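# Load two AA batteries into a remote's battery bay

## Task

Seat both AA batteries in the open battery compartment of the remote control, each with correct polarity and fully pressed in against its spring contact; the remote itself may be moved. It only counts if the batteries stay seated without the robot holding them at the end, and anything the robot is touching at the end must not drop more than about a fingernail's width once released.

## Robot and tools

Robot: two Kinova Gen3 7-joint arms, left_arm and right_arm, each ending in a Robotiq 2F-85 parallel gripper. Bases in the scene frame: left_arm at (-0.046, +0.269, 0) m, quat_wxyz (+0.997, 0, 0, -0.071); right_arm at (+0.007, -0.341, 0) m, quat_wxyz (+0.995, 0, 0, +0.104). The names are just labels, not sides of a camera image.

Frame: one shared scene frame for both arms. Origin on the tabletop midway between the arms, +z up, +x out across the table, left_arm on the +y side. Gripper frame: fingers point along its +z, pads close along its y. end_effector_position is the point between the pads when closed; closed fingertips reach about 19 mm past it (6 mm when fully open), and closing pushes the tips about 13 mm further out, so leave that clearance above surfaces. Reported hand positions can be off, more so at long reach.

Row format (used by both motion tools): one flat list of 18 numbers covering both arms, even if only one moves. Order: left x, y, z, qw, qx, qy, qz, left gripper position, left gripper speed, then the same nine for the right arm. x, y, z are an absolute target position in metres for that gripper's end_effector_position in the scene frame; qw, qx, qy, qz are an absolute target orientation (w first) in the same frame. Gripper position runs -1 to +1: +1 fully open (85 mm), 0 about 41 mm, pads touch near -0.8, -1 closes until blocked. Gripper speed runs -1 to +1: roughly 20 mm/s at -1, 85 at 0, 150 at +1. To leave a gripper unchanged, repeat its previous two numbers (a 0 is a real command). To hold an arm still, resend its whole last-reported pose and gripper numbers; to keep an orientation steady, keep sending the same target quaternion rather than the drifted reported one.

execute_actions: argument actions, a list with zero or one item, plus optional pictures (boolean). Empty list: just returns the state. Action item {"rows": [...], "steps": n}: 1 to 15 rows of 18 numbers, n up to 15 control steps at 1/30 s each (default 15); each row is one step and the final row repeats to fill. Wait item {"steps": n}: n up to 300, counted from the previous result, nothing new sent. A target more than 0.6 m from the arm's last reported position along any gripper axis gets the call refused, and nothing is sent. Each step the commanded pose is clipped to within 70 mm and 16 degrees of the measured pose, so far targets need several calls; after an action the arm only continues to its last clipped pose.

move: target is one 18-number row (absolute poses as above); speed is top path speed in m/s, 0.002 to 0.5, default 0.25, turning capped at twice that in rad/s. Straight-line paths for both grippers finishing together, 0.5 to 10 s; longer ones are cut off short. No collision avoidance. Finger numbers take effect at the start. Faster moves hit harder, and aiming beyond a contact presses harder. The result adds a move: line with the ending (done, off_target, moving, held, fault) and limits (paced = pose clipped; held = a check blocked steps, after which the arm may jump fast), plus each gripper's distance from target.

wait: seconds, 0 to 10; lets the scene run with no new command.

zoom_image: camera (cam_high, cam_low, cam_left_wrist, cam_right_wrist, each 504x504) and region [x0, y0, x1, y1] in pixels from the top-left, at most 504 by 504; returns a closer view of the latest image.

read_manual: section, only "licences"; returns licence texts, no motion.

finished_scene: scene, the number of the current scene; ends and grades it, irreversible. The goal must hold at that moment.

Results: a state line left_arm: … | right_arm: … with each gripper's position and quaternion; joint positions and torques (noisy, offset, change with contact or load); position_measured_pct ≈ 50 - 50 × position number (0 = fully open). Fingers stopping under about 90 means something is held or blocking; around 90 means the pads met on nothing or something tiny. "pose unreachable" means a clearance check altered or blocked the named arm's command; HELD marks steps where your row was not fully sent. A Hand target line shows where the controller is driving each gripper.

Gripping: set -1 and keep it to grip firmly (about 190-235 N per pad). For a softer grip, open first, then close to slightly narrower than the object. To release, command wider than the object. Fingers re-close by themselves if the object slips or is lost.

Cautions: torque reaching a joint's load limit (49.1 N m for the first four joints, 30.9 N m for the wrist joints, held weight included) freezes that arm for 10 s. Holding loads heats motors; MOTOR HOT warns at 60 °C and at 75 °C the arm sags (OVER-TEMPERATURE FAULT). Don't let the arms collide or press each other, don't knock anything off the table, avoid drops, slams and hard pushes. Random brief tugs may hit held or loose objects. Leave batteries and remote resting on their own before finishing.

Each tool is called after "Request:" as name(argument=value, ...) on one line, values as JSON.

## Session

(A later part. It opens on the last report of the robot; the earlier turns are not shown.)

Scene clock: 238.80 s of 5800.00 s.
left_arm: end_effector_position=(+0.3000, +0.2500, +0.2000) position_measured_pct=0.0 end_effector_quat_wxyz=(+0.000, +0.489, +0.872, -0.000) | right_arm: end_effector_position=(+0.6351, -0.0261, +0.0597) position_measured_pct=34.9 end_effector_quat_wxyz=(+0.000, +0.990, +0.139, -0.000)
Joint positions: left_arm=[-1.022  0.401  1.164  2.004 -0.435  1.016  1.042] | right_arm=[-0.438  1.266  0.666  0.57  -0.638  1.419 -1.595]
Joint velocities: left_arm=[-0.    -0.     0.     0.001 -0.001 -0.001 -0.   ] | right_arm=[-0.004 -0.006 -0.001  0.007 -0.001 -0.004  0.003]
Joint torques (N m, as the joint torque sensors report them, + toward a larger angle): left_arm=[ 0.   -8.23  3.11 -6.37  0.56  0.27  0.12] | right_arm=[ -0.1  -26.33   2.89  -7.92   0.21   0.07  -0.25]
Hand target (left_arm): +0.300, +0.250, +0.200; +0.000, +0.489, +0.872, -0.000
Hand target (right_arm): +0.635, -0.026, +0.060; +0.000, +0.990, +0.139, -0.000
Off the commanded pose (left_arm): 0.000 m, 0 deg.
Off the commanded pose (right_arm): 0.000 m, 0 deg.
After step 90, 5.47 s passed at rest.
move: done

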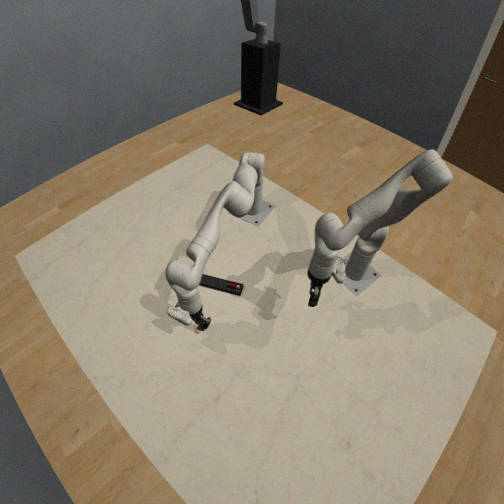

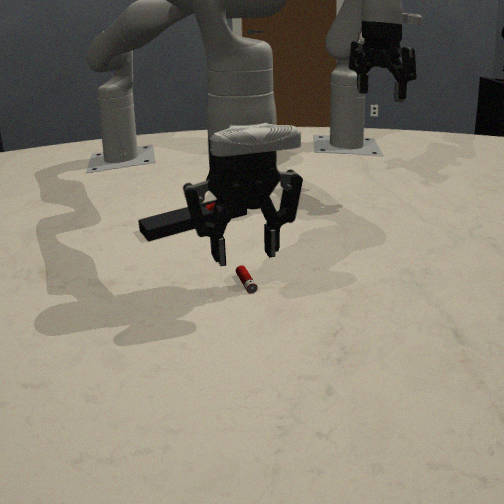

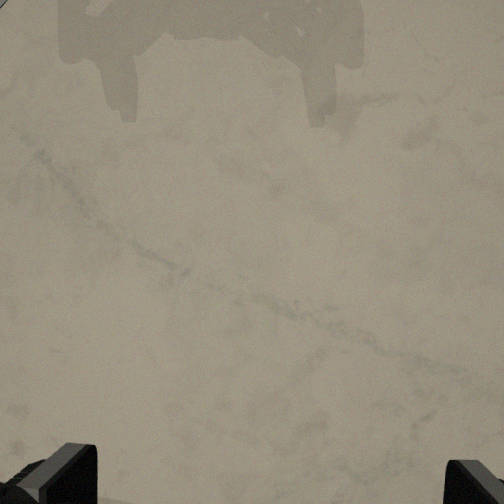

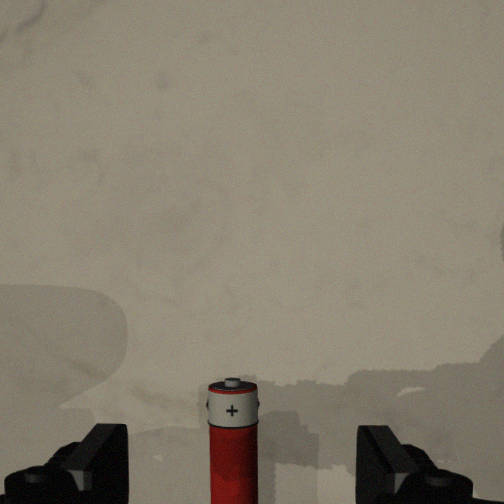

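Good.

Request:
move(target=[0.30,0.25,0.2,0,0.489,0.872,0,1,0,0.635,-0.026,0.022,0,0.990,0.139,0,0.3,0], speed=0.06)

Request:
move(target=[0.30,0.25,0.2,0,0.489,0.872,0,1,0,0.635,-0.026,0.022,0,0.990,0.139,0,-1,0])

Request:
move(target=[0.30,0.25,0.2,0,0.489,0.872,0,1,0,0.62,-0.026,0.12,0,0.990,0.139,0,-1,0], speed=0.15)

Request:
move(target=[0.30,0.25,0.2,0,0.489,0.872,0,1,0,0.366,-0.007,0.12,0,0.853,-0.522,0,-1,0], speed=0.25)

Scene clock: 246.73 s of 5800.00 s.
left_arm: end_effector_position=(+0.3000, +0.2500, +0.2000) position_measured_pct=0.0 end_effector_quat_wxyz=(+0.000, +0.489, +0.872, -0.000) | right_arm: end_effector_position=(+0.6349, -0.0260, +0.0221) position_measured_pct=34.9 end_effector_quat_wxyz=(-0.000, +0.990, +0.139, -0.000)
Joint positions: left_arm=[-1.022  0.401  1.164  2.004 -0.435  1.016  1.042] | right_arm=[-0.445  1.305  0.656  0.607 -0.648  1.348 -1.581]
Joint velocities: left_arm=[ 0.001 -0.    -0.    -0.     0.001  0.    -0.001] | right_arm=[-0.001  0.002 -0.001  0.001 -0.001 -0.002  0.   ]
Joint torques (N m, as the joint torque sensors report them, + toward a larger angle): left_arm=[ 0.18 -8.49  2.63 -6.69  0.54 -0.13  0.14] | right_arm=[ -0.14 -26.66   3.15  -7.7    0.18   0.08  -0.15]
Hand target (left_arm): +0.300, +0.250, +0.200; +0.000, +0.489, +0.872, -0.000
Hand target (right_arm): +0.635, -0.026, +0.022; -0.000, +0.990, +0.139, -0.000
Off the commanded pose (left_arm): 0.000 m, 0 deg.
Off the commanded pose (right_arm): 0.000 m, 0 deg.
After step 90, 4.00 s passed at rest.
move: done

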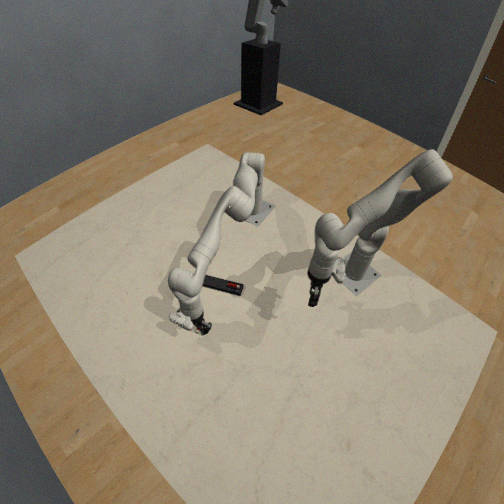

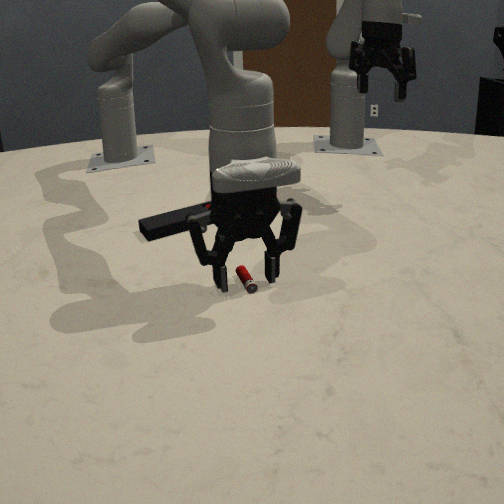

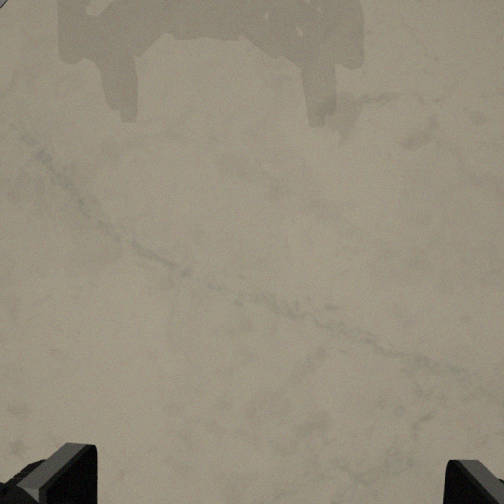

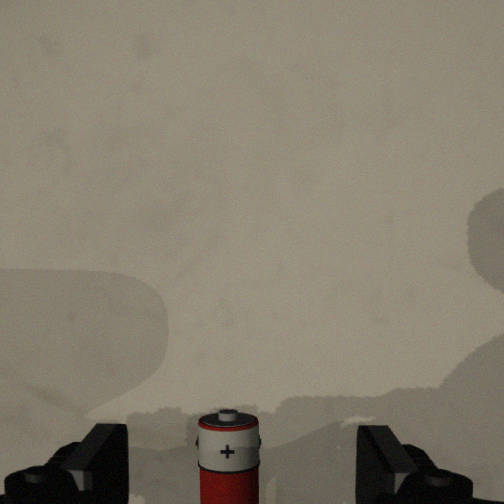

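Scene clock: 247.57 s of 5800.00 s.
left_arm: end_effector_position=(+0.3000, +0.2500, +0.2000) position_measured_pct=0.0 end_effector_quat_wxyz=(+0.000, +0.489, +0.872, -0.000) | right_arm: end_effector_position=(+0.6351, -0.0259, +0.0224) position_measured_pct=81.0 end_effector_quat_wxyz=(-0.000, +0.990, +0.139, +0.000)
Joint positions: left_arm=[-1.022  0.401  1.164  2.004 -0.435  1.016  1.042] | right_arm=[-0.445  1.305  0.656  0.606 -0.648  1.349 -1.581]
Joint velocities: left_arm=[-0.001 -0.    -0.    -0.    -0.    -0.    -0.   ] | right_arm=[ 0.001  0.001  0.    -0.     0.     0.002 -0.   ]
Joint torques (N m, as the joint torque sensors report them, + toward a larger angle): left_arm=[ 0.27 -8.33  2.88 -6.56  0.64 -0.05  0.09] | right_arm=[  0.11 -26.45   2.95  -7.67   0.39  -0.05  -0.23]
Hand target (left_arm): +0.300, +0.250, +0.200; +0.000, +0.489, +0.872, -0.000
Hand target (right_arm): +0.635, -0.026, +0.022; -0.000, +0.990, +0.139, -0.000
Off the commanded pose (left_arm): 0.000 m, 0 deg.
Off the commanded pose (right_arm): 0.000 m, 0 deg.
move: done

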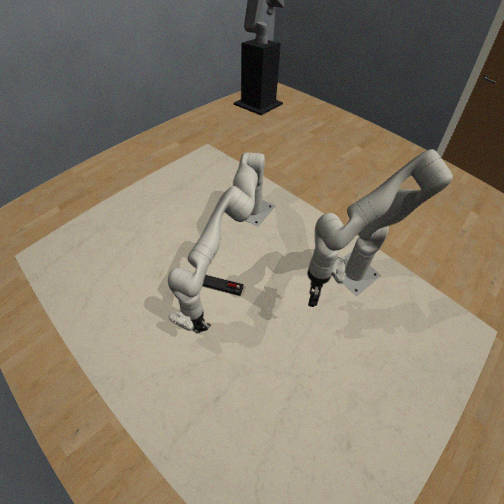

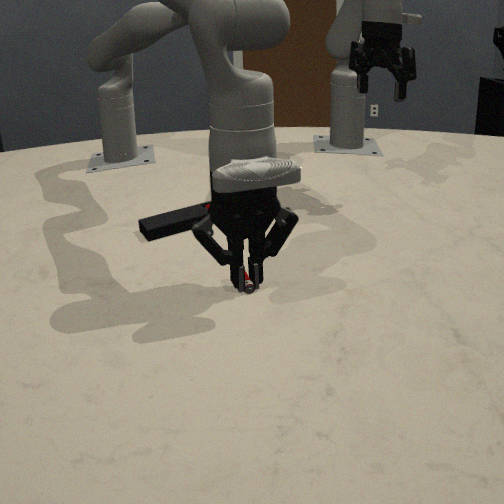

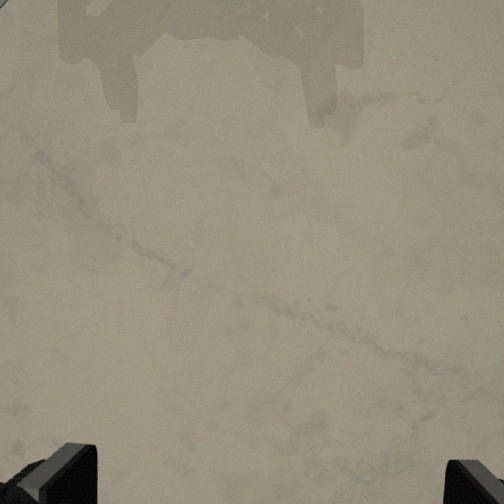

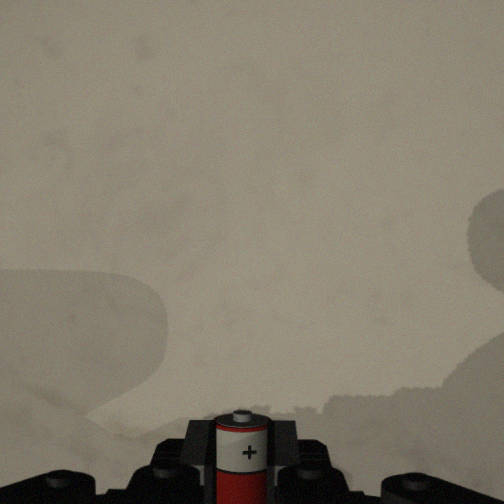

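Scene clock: 248.63 s of 5800.00 s.
left_arm: end_effector_position=(+0.3000, +0.2500, +0.2000) position_measured_pct=0.0 end_effector_quat_wxyz=(+0.000, +0.489, +0.872, -0.000) | right_arm: end_effector_position=(+0.6202, -0.0260, +0.1199) position_measured_pct=81.0 end_effector_quat_wxyz=(+0.000, +0.990, +0.139, +0.000)
Joint positions: left_arm=[-1.022  0.401  1.164  2.004 -0.435  1.016  1.042] | right_arm=[-0.462  1.168  0.681  0.602 -0.62   1.489 -1.597]
Joint velocities: left_arm=[-0.001  0.     0.001 -0.    -0.001 -0.    -0.001] | right_arm=[-0.    -0.002  0.    -0.001 -0.     0.001 -0.   ]
Joint torques (N m, as the joint torque sensors report them, + toward a larger angle): left_arm=[ 0.21 -8.12  3.1  -6.54  0.46  0.2   0.13] | right_arm=[  0.12 -25.87   2.8   -8.01   0.25   0.09  -0.23]
Hand target (left_arm): +0.300, +0.250, +0.200; +0.000, +0.489, +0.872, -0.000
Hand target (right_arm): +0.620, -0.026, +0.120; +0.000, +0.990, +0.139, +0.000
Off the commanded pose (left_arm): 0.000 m, 0 deg.
Off the commanded pose (right_arm): 0.000 m, 0 deg.
move: done

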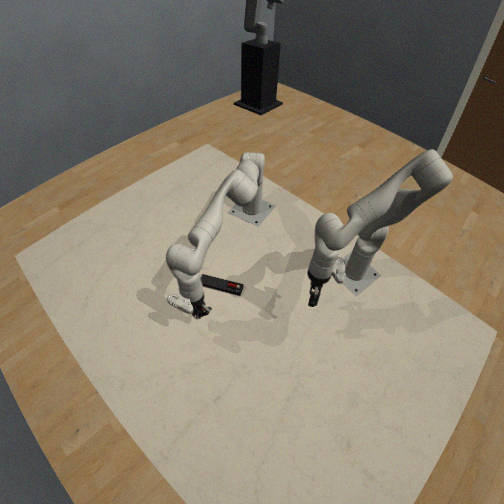

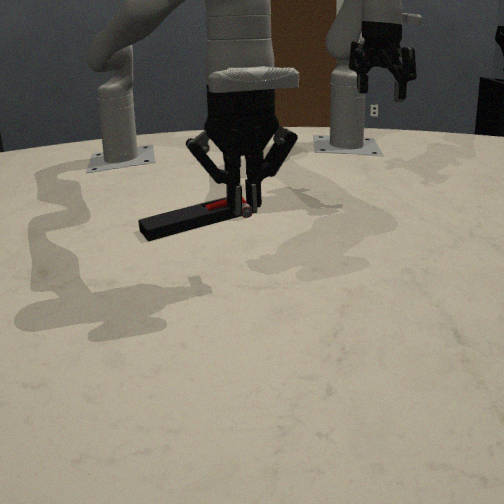

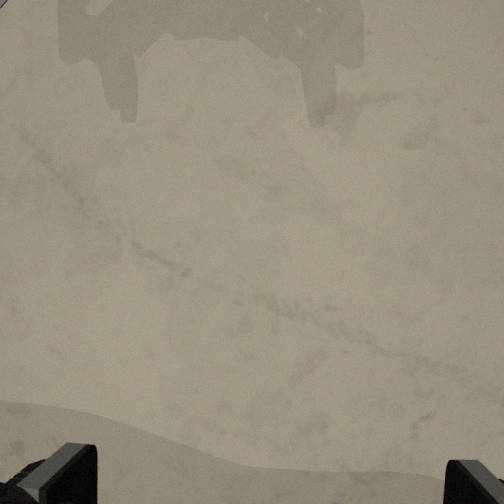

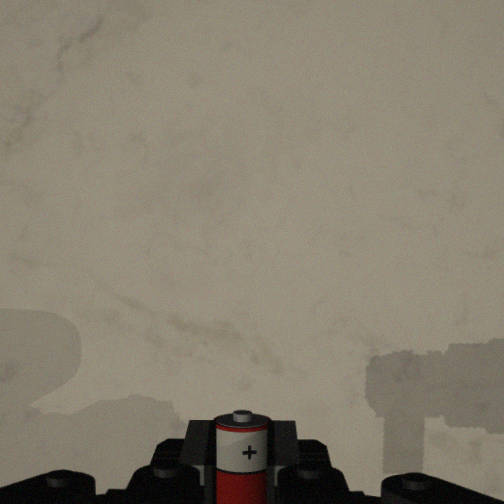

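Scene clock: 251.80 s of 5800.00 s.
left_arm: end_effector_position=(+0.3000, +0.2500, +0.2000) position_measured_pct=0.0 end_effector_quat_wxyz=(+0.000, +0.489, +0.872, -0.000) | right_arm: end_effector_position=(+0.3663, -0.0081, +0.1203) position_measured_pct=81.0 end_effector_quat_wxyz=(+0.001, +0.853, -0.522, +0.001)
Joint positions: left_arm=[-1.022  0.401  1.164  2.004 -0.435  1.016  1.042] | right_arm=[-1.165  0.853  1.027  1.648 -0.798  1.116 -2.79 ]
Joint velocities: left_arm=[ 0.001 -0.    -0.    -0.    -0.001  0.     0.   ] | right_arm=[-0.01  -0.003  0.     0.003 -0.001 -0.003 -0.005]
Joint torques (N m, as the joint torque sensors report them, + toward a larger angle): left_arm=[ 0.28 -8.43  2.8  -6.64  0.63  0.28  0.29] | right_arm=[ -0.12 -16.83   5.88  -6.29   0.27  -0.09  -0.37]
Hand target (left_arm): +0.300, +0.250, +0.200; +0.000, +0.489, +0.872, -0.000
Hand target (right_arm): +0.366, -0.008, +0.120; +0.001, +0.853, -0.521, +0.001
Off the commanded pose (left_arm): 0.000 m, 0 deg.
Off the commanded pose (right_arm): 0.001 m, 0 deg.
move: done

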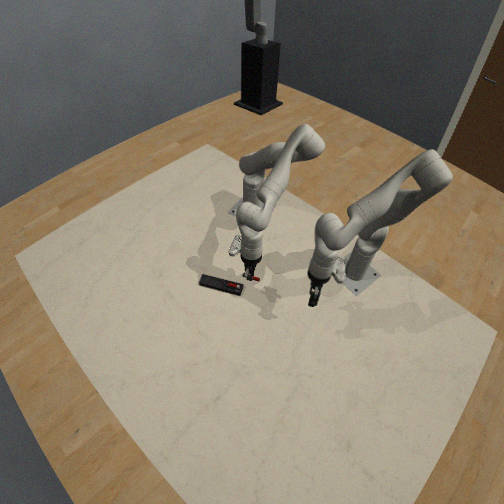

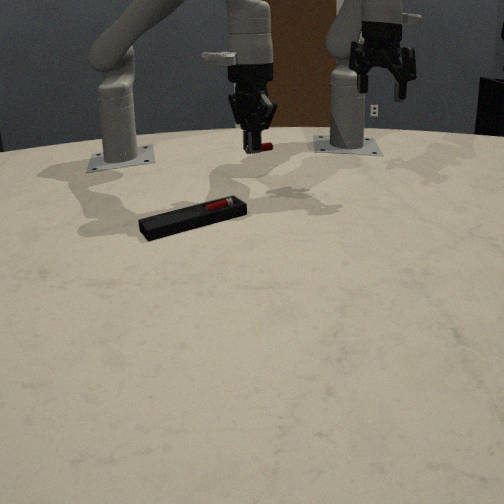

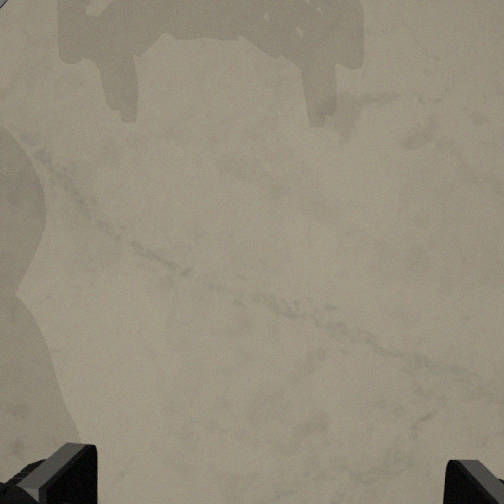

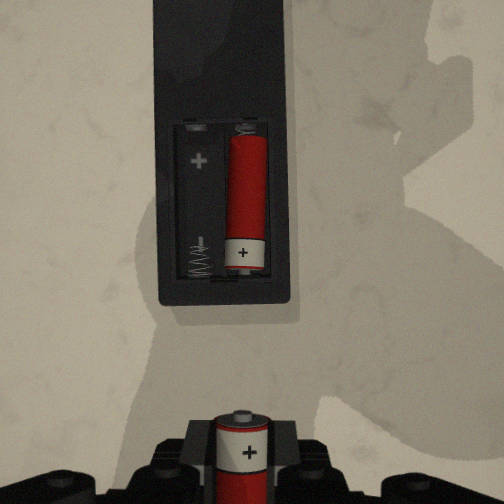

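Request:
move(target=[0.30,0.25,0.2,0,0.489,0.872,0,1,0,0.418,-0.079,0.075,0.135,0.824,-0.504,0.221,-1,0], speed=0.1)

Request:
move(target=[0.30,0.25,0.2,0,0.489,0.872,0,1,0,0.416,-0.075,0.047,0.135,0.824,-0.504,0.221,-1,0], speed=0.02)

Request:
zoom_image(camera="cam_low", region=[150,150,290,230])

Request:
zoom_image(camera="cam_high", region=[190,250,280,310])

Scene clock: 270.20 s of 5800.00 s.
left_arm: end_effector_position=(+0.3000, +0.2500, +0.2000) position_measured_pct=0.0 end_effector_quat_wxyz=(+0.000, +0.489, +0.872, -0.000) | right_arm: end_effector_position=(+0.4183, -0.0788, +0.0753) position_measured_pct=81.0 end_effector_quat_wxyz=(+0.135, +0.824, -0.504, +0.220)
Joint positions: left_arm=[-1.022  0.401  1.164  2.004 -0.435  1.016  1.042] | right_arm=[-1.28   1.175  1.173  1.579 -0.591  1.054 -2.983]
Joint velocities: left_arm=[ 0.001  0.001 -0.    -0.001 -0.001 -0.     0.   ] | right_arm=[-0.004  0.008 -0.002 -0.001  0.003 -0.001 -0.003]
Joint torques (N m, as the joint torque sensors report them, + toward a larger angle): left_arm=[ 0.32 -8.36  2.74 -6.63  0.66  0.14 -0.1 ] | right_arm=[ -0.47 -17.77   8.28  -3.36   1.77  -0.13  -0.31]
Hand target (left_arm): +0.300, +0.250, +0.200; +0.000, +0.489, +0.872, -0.000
Hand target (right_arm): +0.418, -0.079, +0.075; +0.136, +0.824, -0.504, +0.220
Off the commanded pose (left_arm): 0.000 m, 0 deg.
Off the commanded pose (right_arm): 0.000 m, 0 deg.
After step 90, 12.47 s passed at rest.
move: done

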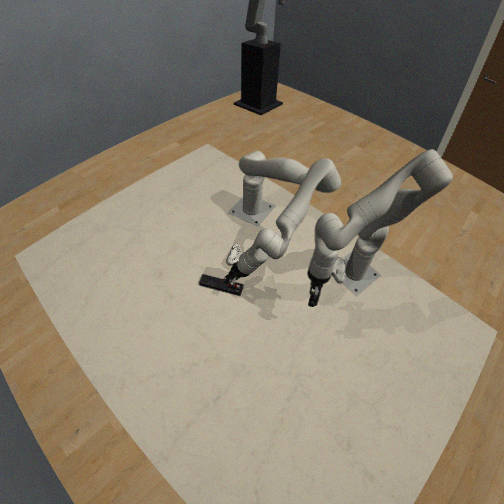

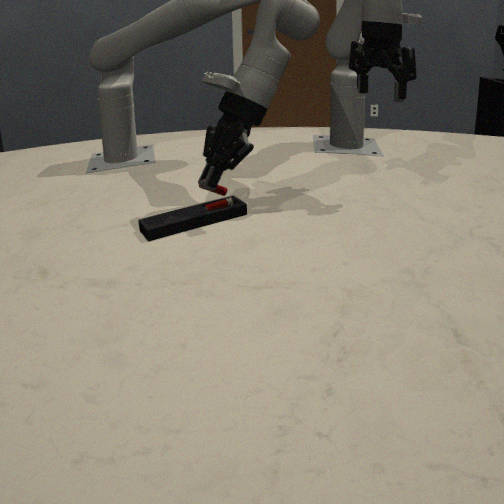

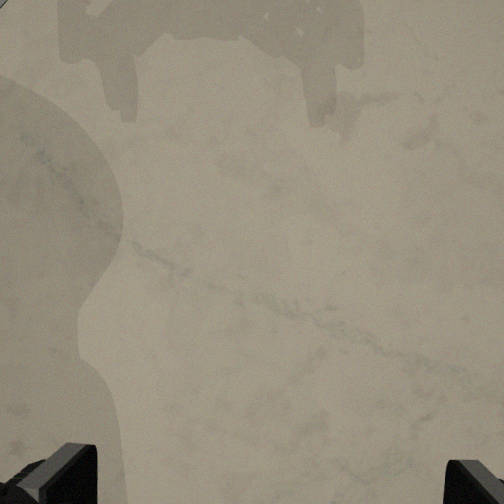

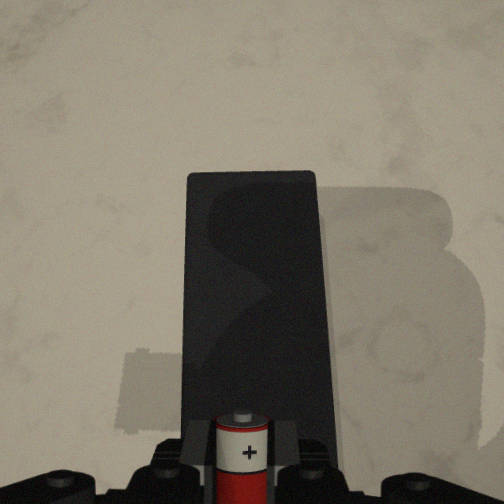

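Scene clock: 271.93 s of 5800.00 s.
left_arm: end_effector_position=(+0.3000, +0.2500, +0.2000) position_measured_pct=0.0 end_effector_quat_wxyz=(+0.000, +0.489, +0.872, -0.000) | right_arm: end_effector_position=(+0.4161, -0.0749, +0.0471) position_measured_pct=81.0 end_effector_quat_wxyz=(+0.135, +0.824, -0.504, +0.221)
Joint positions: left_arm=[-1.022  0.401  1.164  2.004 -0.435  1.016  1.042] | right_arm=[-1.279  1.218  1.141  1.585 -0.623  1.015 -2.997]
Joint velocities: left_arm=[ 0.    -0.001  0.     0.001  0.001  0.001 -0.   ] | right_arm=[ 0.     0.001 -0.    -0.    -0.    -0.001 -0.001]
Joint torques (N m, as the joint torque sensors report them, + toward a larger angle): left_arm=[ 0.14 -8.    2.88 -6.68  0.33  0.01  0.24] | right_arm=[ -0.1  -18.15   7.85  -3.18   1.84  -0.16  -0.16]
Hand target (left_arm): +0.300, +0.250, +0.200; +0.000, +0.489, +0.872, -0.000
Hand target (right_arm): +0.416, -0.075, +0.047; +0.135, +0.824, -0.504, +0.221
Off the commanded pose (left_arm): 0.000 m, 0 deg.
Off the commanded pose (right_arm): 0.000 m, 0 deg.
move: done

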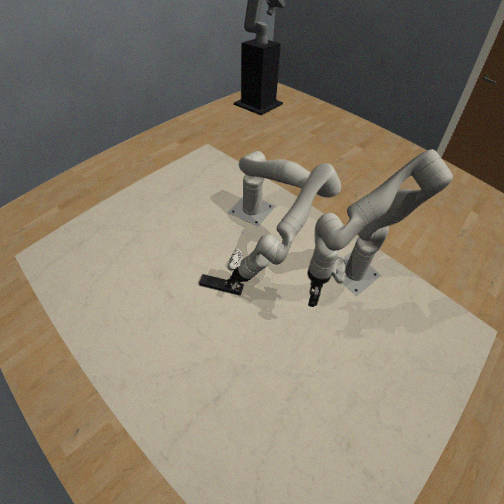

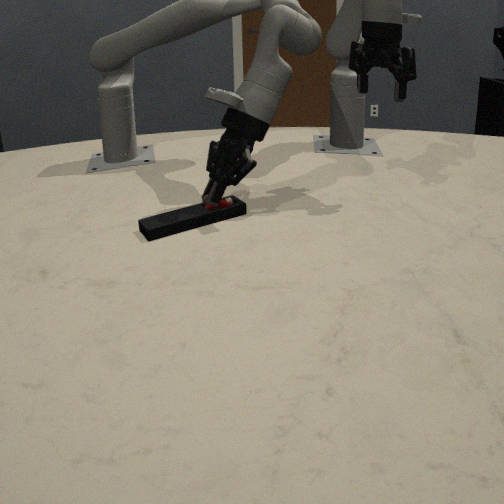

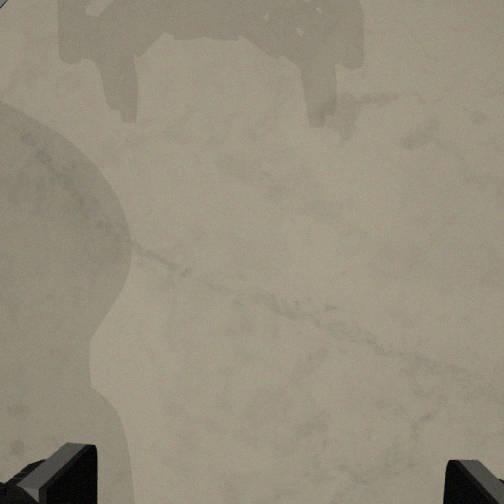

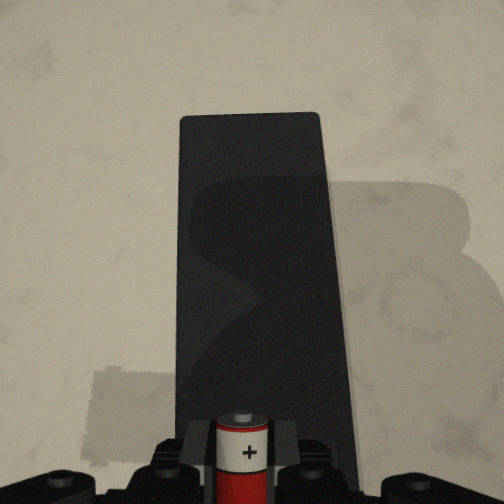

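Region (150, 150, 290, 230) of cam_low's 504x504 image, scaled by 3.600, with more detail than that image has; it fills the top 288 rows of this view, and the rest is white.

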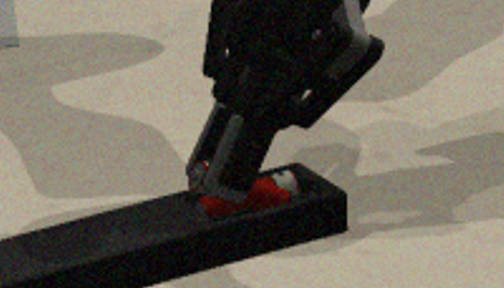

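Region (190, 250, 280, 310) of cam_high's 504x504 image, scaled by 5.600, with more detail than that image has.

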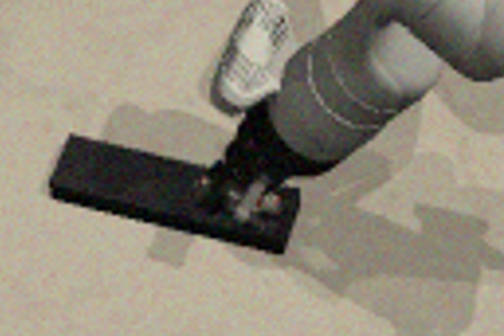

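Request:
move(target=[0.30,0.25,0.2,0,0.489,0.872,0,1,0,0.4175,-0.074,0.046,0.135,0.824,-0.504,0.221,-1,0], speed=0.01)

Request:
move(target=[0.30,0.25,0.2,0,0.489,0.872,0,1,0,0.4175,-0.074,0.046,0.135,0.824,-0.504,0.221,-0.45,0])

Request:
move(target=[0.30,0.25,0.2,0,0.489,0.872,0,1,0,0.375,-0.02,0.14,0,0.853,-0.522,0,-0.45,0], speed=0.1)

Scene clock: 282.80 s of 5800.00 s.
left_arm: end_effector_position=(+0.3000, +0.2500, +0.2000) position_measured_pct=0.0 end_effector_quat_wxyz=(+0.000, +0.489, +0.872, -0.000) | right_arm: end_effector_position=(+0.4175, -0.0740, +0.0460) position_measured_pct=81.0 end_effector_quat_wxyz=(+0.135, +0.824, -0.504, +0.221)
Joint positions: left_arm=[-1.022  0.401  1.164  2.004 -0.435  1.016  1.042] | right_arm=[-1.275  1.222  1.14   1.578 -0.624  1.017 -2.999]
Joint velocities: left_arm=[ 0.001 -0.001 -0.     0.    -0.002  0.     0.001] | right_arm=[ 0.001 -0.001 -0.001 -0.001  0.001  0.    -0.   ]
Joint torques (N m, as the joint torque sensors report them, + toward a larger angle): left_arm=[ 0.12 -8.29  2.8  -6.35  0.62  0.14  0.01] | right_arm=[ -0.08 -18.02   8.1   -3.06   1.46  -0.02  -0.16]
Hand target (left_arm): +0.300, +0.250, +0.200; +0.000, +0.489, +0.872, -0.000
Hand target (right_arm): +0.417, -0.074, +0.046; +0.135, +0.824, -0.504, +0.221
Off the commanded pose (left_arm): 0.000 m, 0 deg.
Off the commanded pose (right_arm): 0.000 m, 0 deg.
After step 90, 7.17 s passed at rest.
move: done

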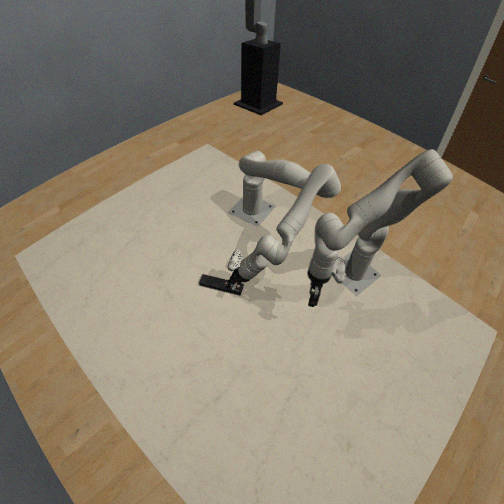

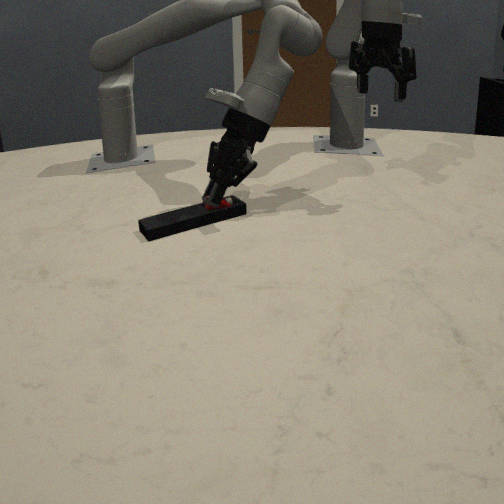

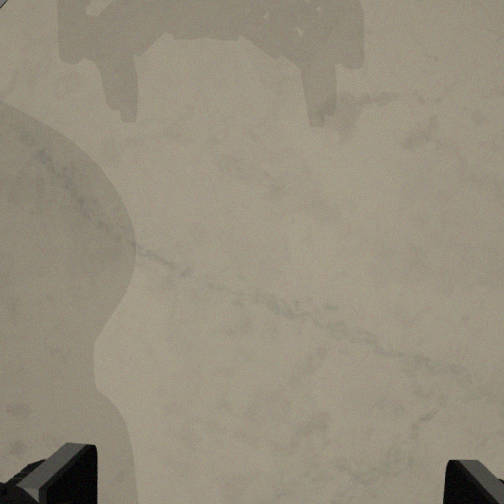

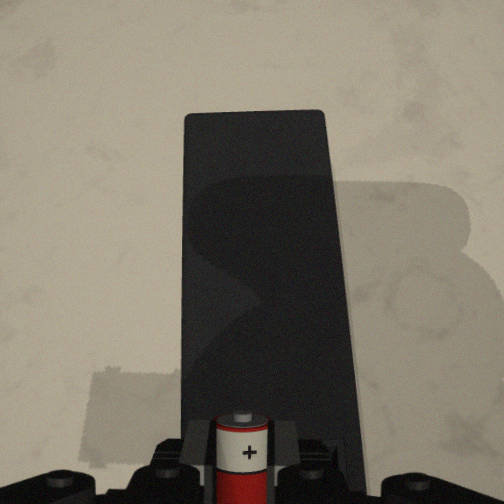

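Scene clock: 283.50 s of 5800.00 s.
left_arm: end_effector_position=(+0.3000, +0.2500, +0.2000) position_measured_pct=0.0 end_effector_quat_wxyz=(+0.000, +0.489, +0.872, +0.000) | right_arm: end_effector_position=(+0.4175, -0.0740, +0.0460) position_measured_pct=72.6 end_effector_quat_wxyz=(+0.135, +0.824, -0.504, +0.221)
Joint positions: left_arm=[-1.022  0.401  1.164  2.004 -0.435  1.016  1.042] | right_arm=[-1.275  1.222  1.14   1.578 -0.624  1.017 -2.999]
Joint velocities: left_arm=[ 0.001  0.    -0.     0.     0.002  0.     0.001] | right_arm=[-0.001  0.    -0.     0.    -0.001 -0.    -0.   ]
Joint torques (N m, as the joint torque sensors report them, + toward a larger angle): left_arm=[-0.09 -8.62  2.95 -6.71  0.46  0.05  0.19] | right_arm=[  0.08 -18.     7.93  -3.31   1.41  -0.34  -0.07]
Hand target (left_arm): +0.300, +0.250, +0.200; +0.000, +0.489, +0.872, -0.000
Hand target (right_arm): +0.418, -0.074, +0.046; +0.135, +0.824, -0.504, +0.221
Off the commanded pose (left_arm): 0.000 m, 0 deg.
Off the commanded pose (right_arm): 0.000 m, 0 deg.
move: done

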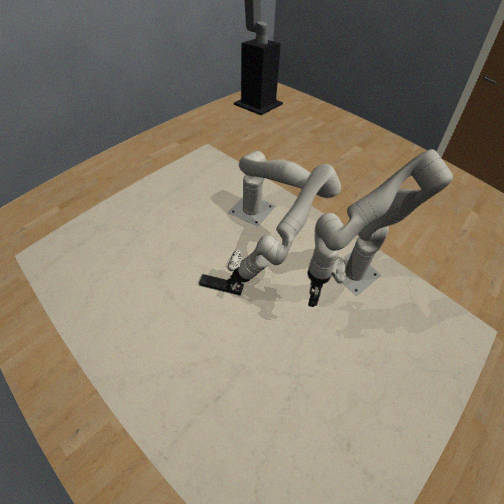

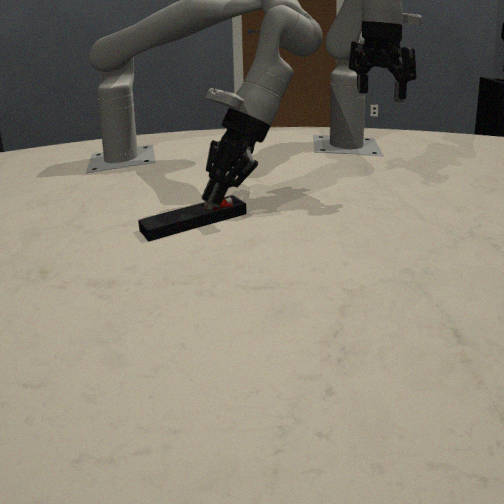

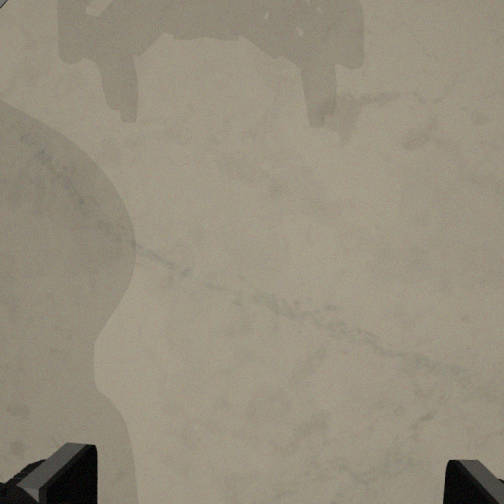

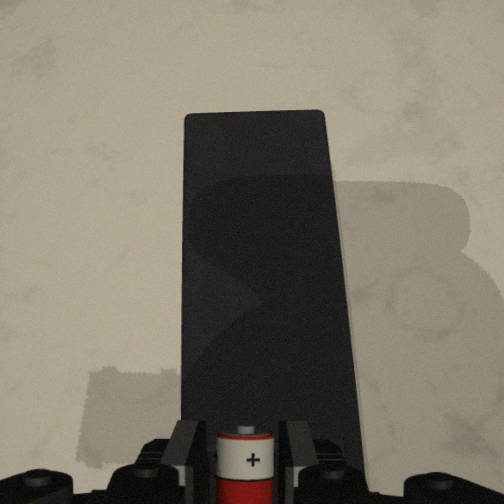

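Scene clock: 286.43 s of 5800.00 s.
left_arm: end_effector_position=(+0.3000, +0.2500, +0.2000) position_measured_pct=0.0 end_effector_quat_wxyz=(+0.000, +0.489, +0.872, -0.000) | right_arm: end_effector_position=(+0.3748, -0.0200, +0.1398) position_measured_pct=72.6 end_effector_quat_wxyz=(-0.000, +0.853, -0.522, +0.001)
Joint positions: left_arm=[-1.022  0.401  1.164  2.004 -0.435  1.016  1.042] | right_arm=[-1.147  0.821  1.047  1.634 -0.767  1.148 -2.781]
Joint velocities: left_arm=[-0.001  0.001 -0.001 -0.001  0.    -0.    -0.   ] | right_arm=[ 0.006 -0.005  0.001  0.    -0.001  0.003  0.003]
Joint torques (N m, as the joint torque sensors report them, + toward a larger angle): left_arm=[ 0.29 -8.24  3.15 -6.53  0.58  0.2   0.3 ] | right_arm=[ -0.45 -16.41   5.45  -6.32   0.37   0.14  -0.29]
Hand target (left_arm): +0.300, +0.250, +0.200; +0.000, +0.489, +0.872, -0.000
Hand target (right_arm): +0.375, -0.020, +0.140; -0.001, +0.853, -0.522, +0.001
Off the commanded pose (left_arm): 0.000 m, 0 deg.
Off the commanded pose (right_arm): 0.000 m, 0 deg.
move: done

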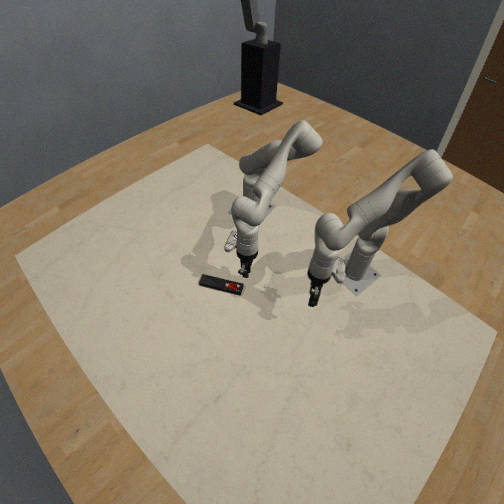

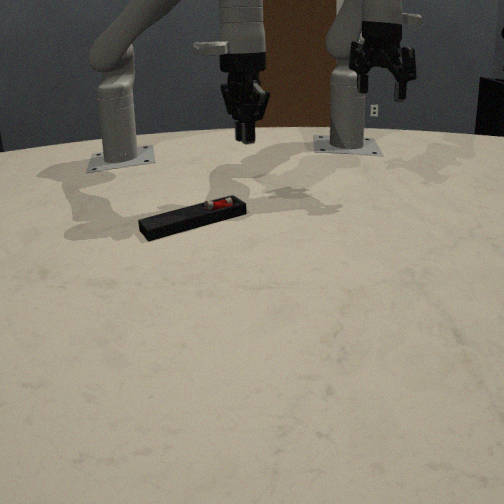

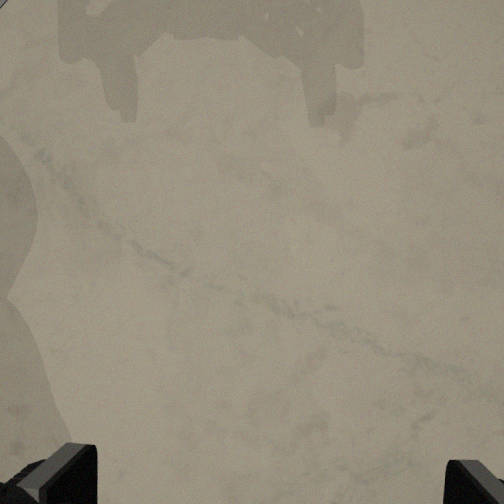

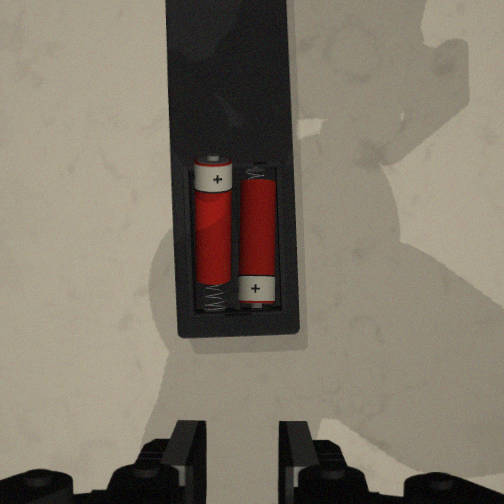

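Request:
move(target=[0.355,0.03,0.10,0.221,0.504,0.824,-0.135,0.4,0,0.455,-0.155,0.10,-0.200,0.788,-0.482,-0.327,-1,0], speed=0.15)

Request:
move(target=[0.384,-0.038,0.029,0.221,0.504,0.824,-0.135,0.4,0,0.445,-0.135,0.085,-0.200,0.788,-0.482,-0.327,-1,0], speed=0.06)

Scene clock: 304.67 s of 5800.00 s.
left_arm: end_effector_position=(+0.3552, +0.0302, +0.0997) position_measured_pct=29.8 end_effector_quat_wxyz=(+0.221, +0.504, +0.824, -0.134) | right_arm: end_effector_position=(+0.4547, -0.1546, +0.0999) position_measured_pct=91.7 end_effector_quat_wxyz=(-0.201, +0.788, -0.482, -0.328)
Joint positions: left_arm=[-0.468  0.652  0.785  2.194 -0.685  0.1    1.404] | right_arm=[-0.158  0.998  0.625  1.491 -1.109  1.572 -2.026]
Joint velocities: left_arm=[ 0.014  0.001 -0.005 -0.    -0.001 -0.005  0.002] | right_arm=[ 0.007  0.005  0.    -0.002 -0.001  0.003  0.   ]
Joint torques (N m, as the joint torque sensors report them, + toward a larger angle): left_arm=[ -0.11 -12.11   3.94  -4.54   0.53  -0.91   0.37] | right_arm=[  0.38 -20.11   2.55  -4.77  -0.69   2.01  -0.37]
Hand target (left_arm): +0.355, +0.030, +0.100; +0.221, +0.504, +0.824, -0.135
Hand target (right_arm): +0.455, -0.155, +0.100; -0.201, +0.787, -0.482, -0.328
Off the commanded pose (left_arm): 0.000 m, 0 deg.
Off the commanded pose (right_arm): 0.001 m, 0 deg.
After step 90, 12.17 s passed at rest.
move: done

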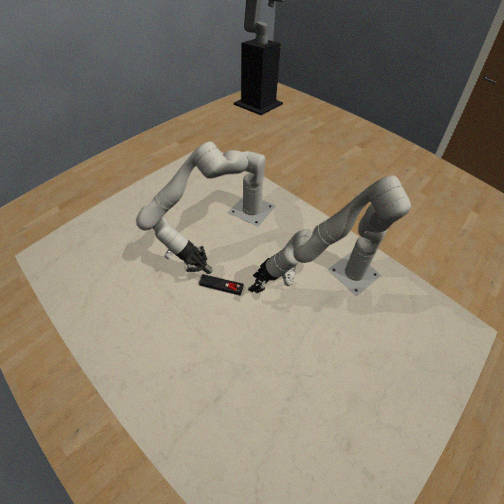

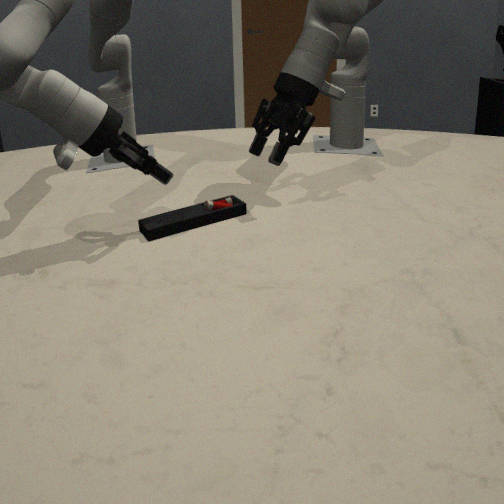

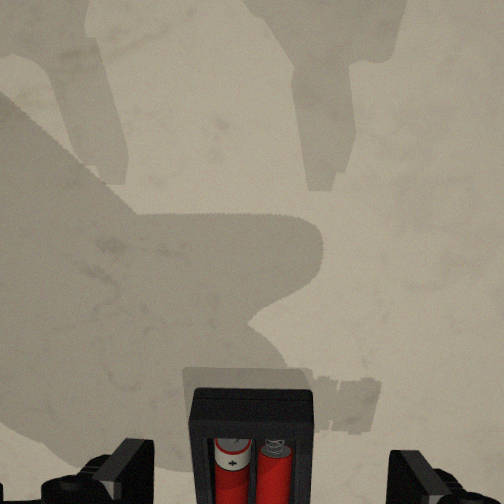

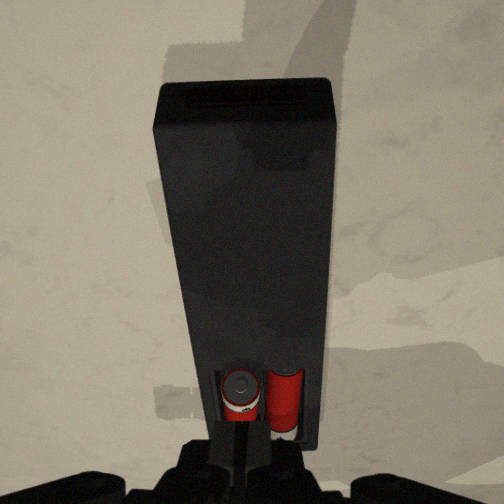

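Scene clock: 306.70 s of 5800.00 s.
left_arm: end_effector_position=(+0.3841, -0.0374, +0.0288) position_measured_pct=29.8 end_effector_quat_wxyz=(+0.221, +0.504, +0.824, -0.134) | right_arm: end_effector_position=(+0.4449, -0.1350, +0.0850) position_measured_pct=91.7 end_effector_quat_wxyz=(-0.200, +0.788, -0.482, -0.327)
Joint positions: left_arm=[-0.075  0.806  0.447  2.049 -0.656 -0.064  1.46 ] | right_arm=[-0.196  1.007  0.612  1.533 -1.136  1.525 -2.015]
Joint velocities: left_arm=[ 0.009  0.005 -0.002 -0.003  0.001 -0.002  0.   ] | right_arm=[-0.001 -0.001  0.001  0.    -0.001 -0.001  0.   ]
Joint torques (N m, as the joint torque sensors report them, + toward a larger angle): left_arm=[  0.22 -16.68   3.51  -3.17   0.54  -1.15   0.04] | right_arm=[ -0.1  -20.1    2.63  -4.86  -0.57   1.83  -0.16]
Hand target (left_arm): +0.384, -0.038, +0.029; +0.221, +0.504, +0.824, -0.135
Hand target (right_arm): +0.445, -0.135, +0.085; -0.200, +0.788, -0.482, -0.327
Off the commanded pose (left_arm): 0.001 m, 0 deg.
Off the commanded pose (right_arm): 0.000 m, 0 deg.
move: done

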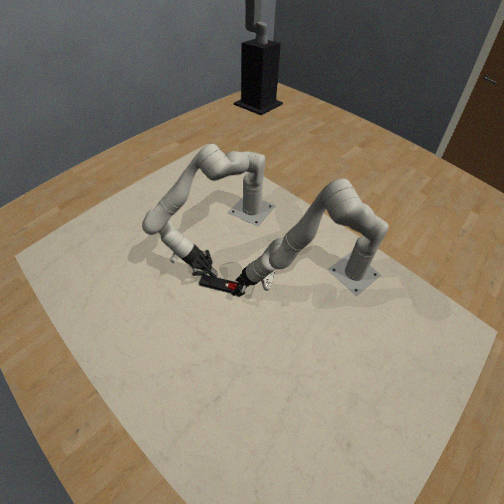

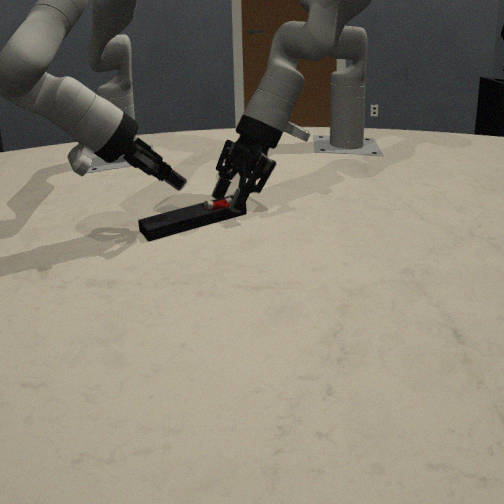

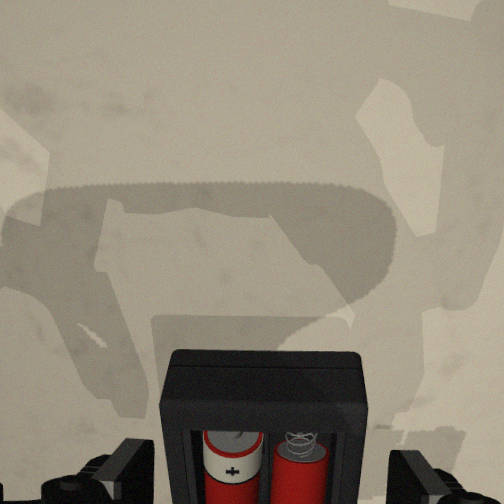

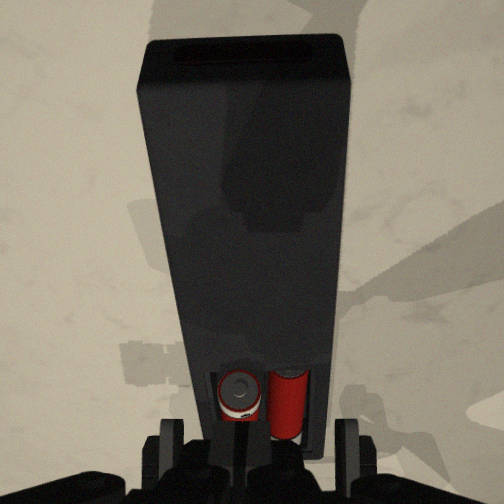

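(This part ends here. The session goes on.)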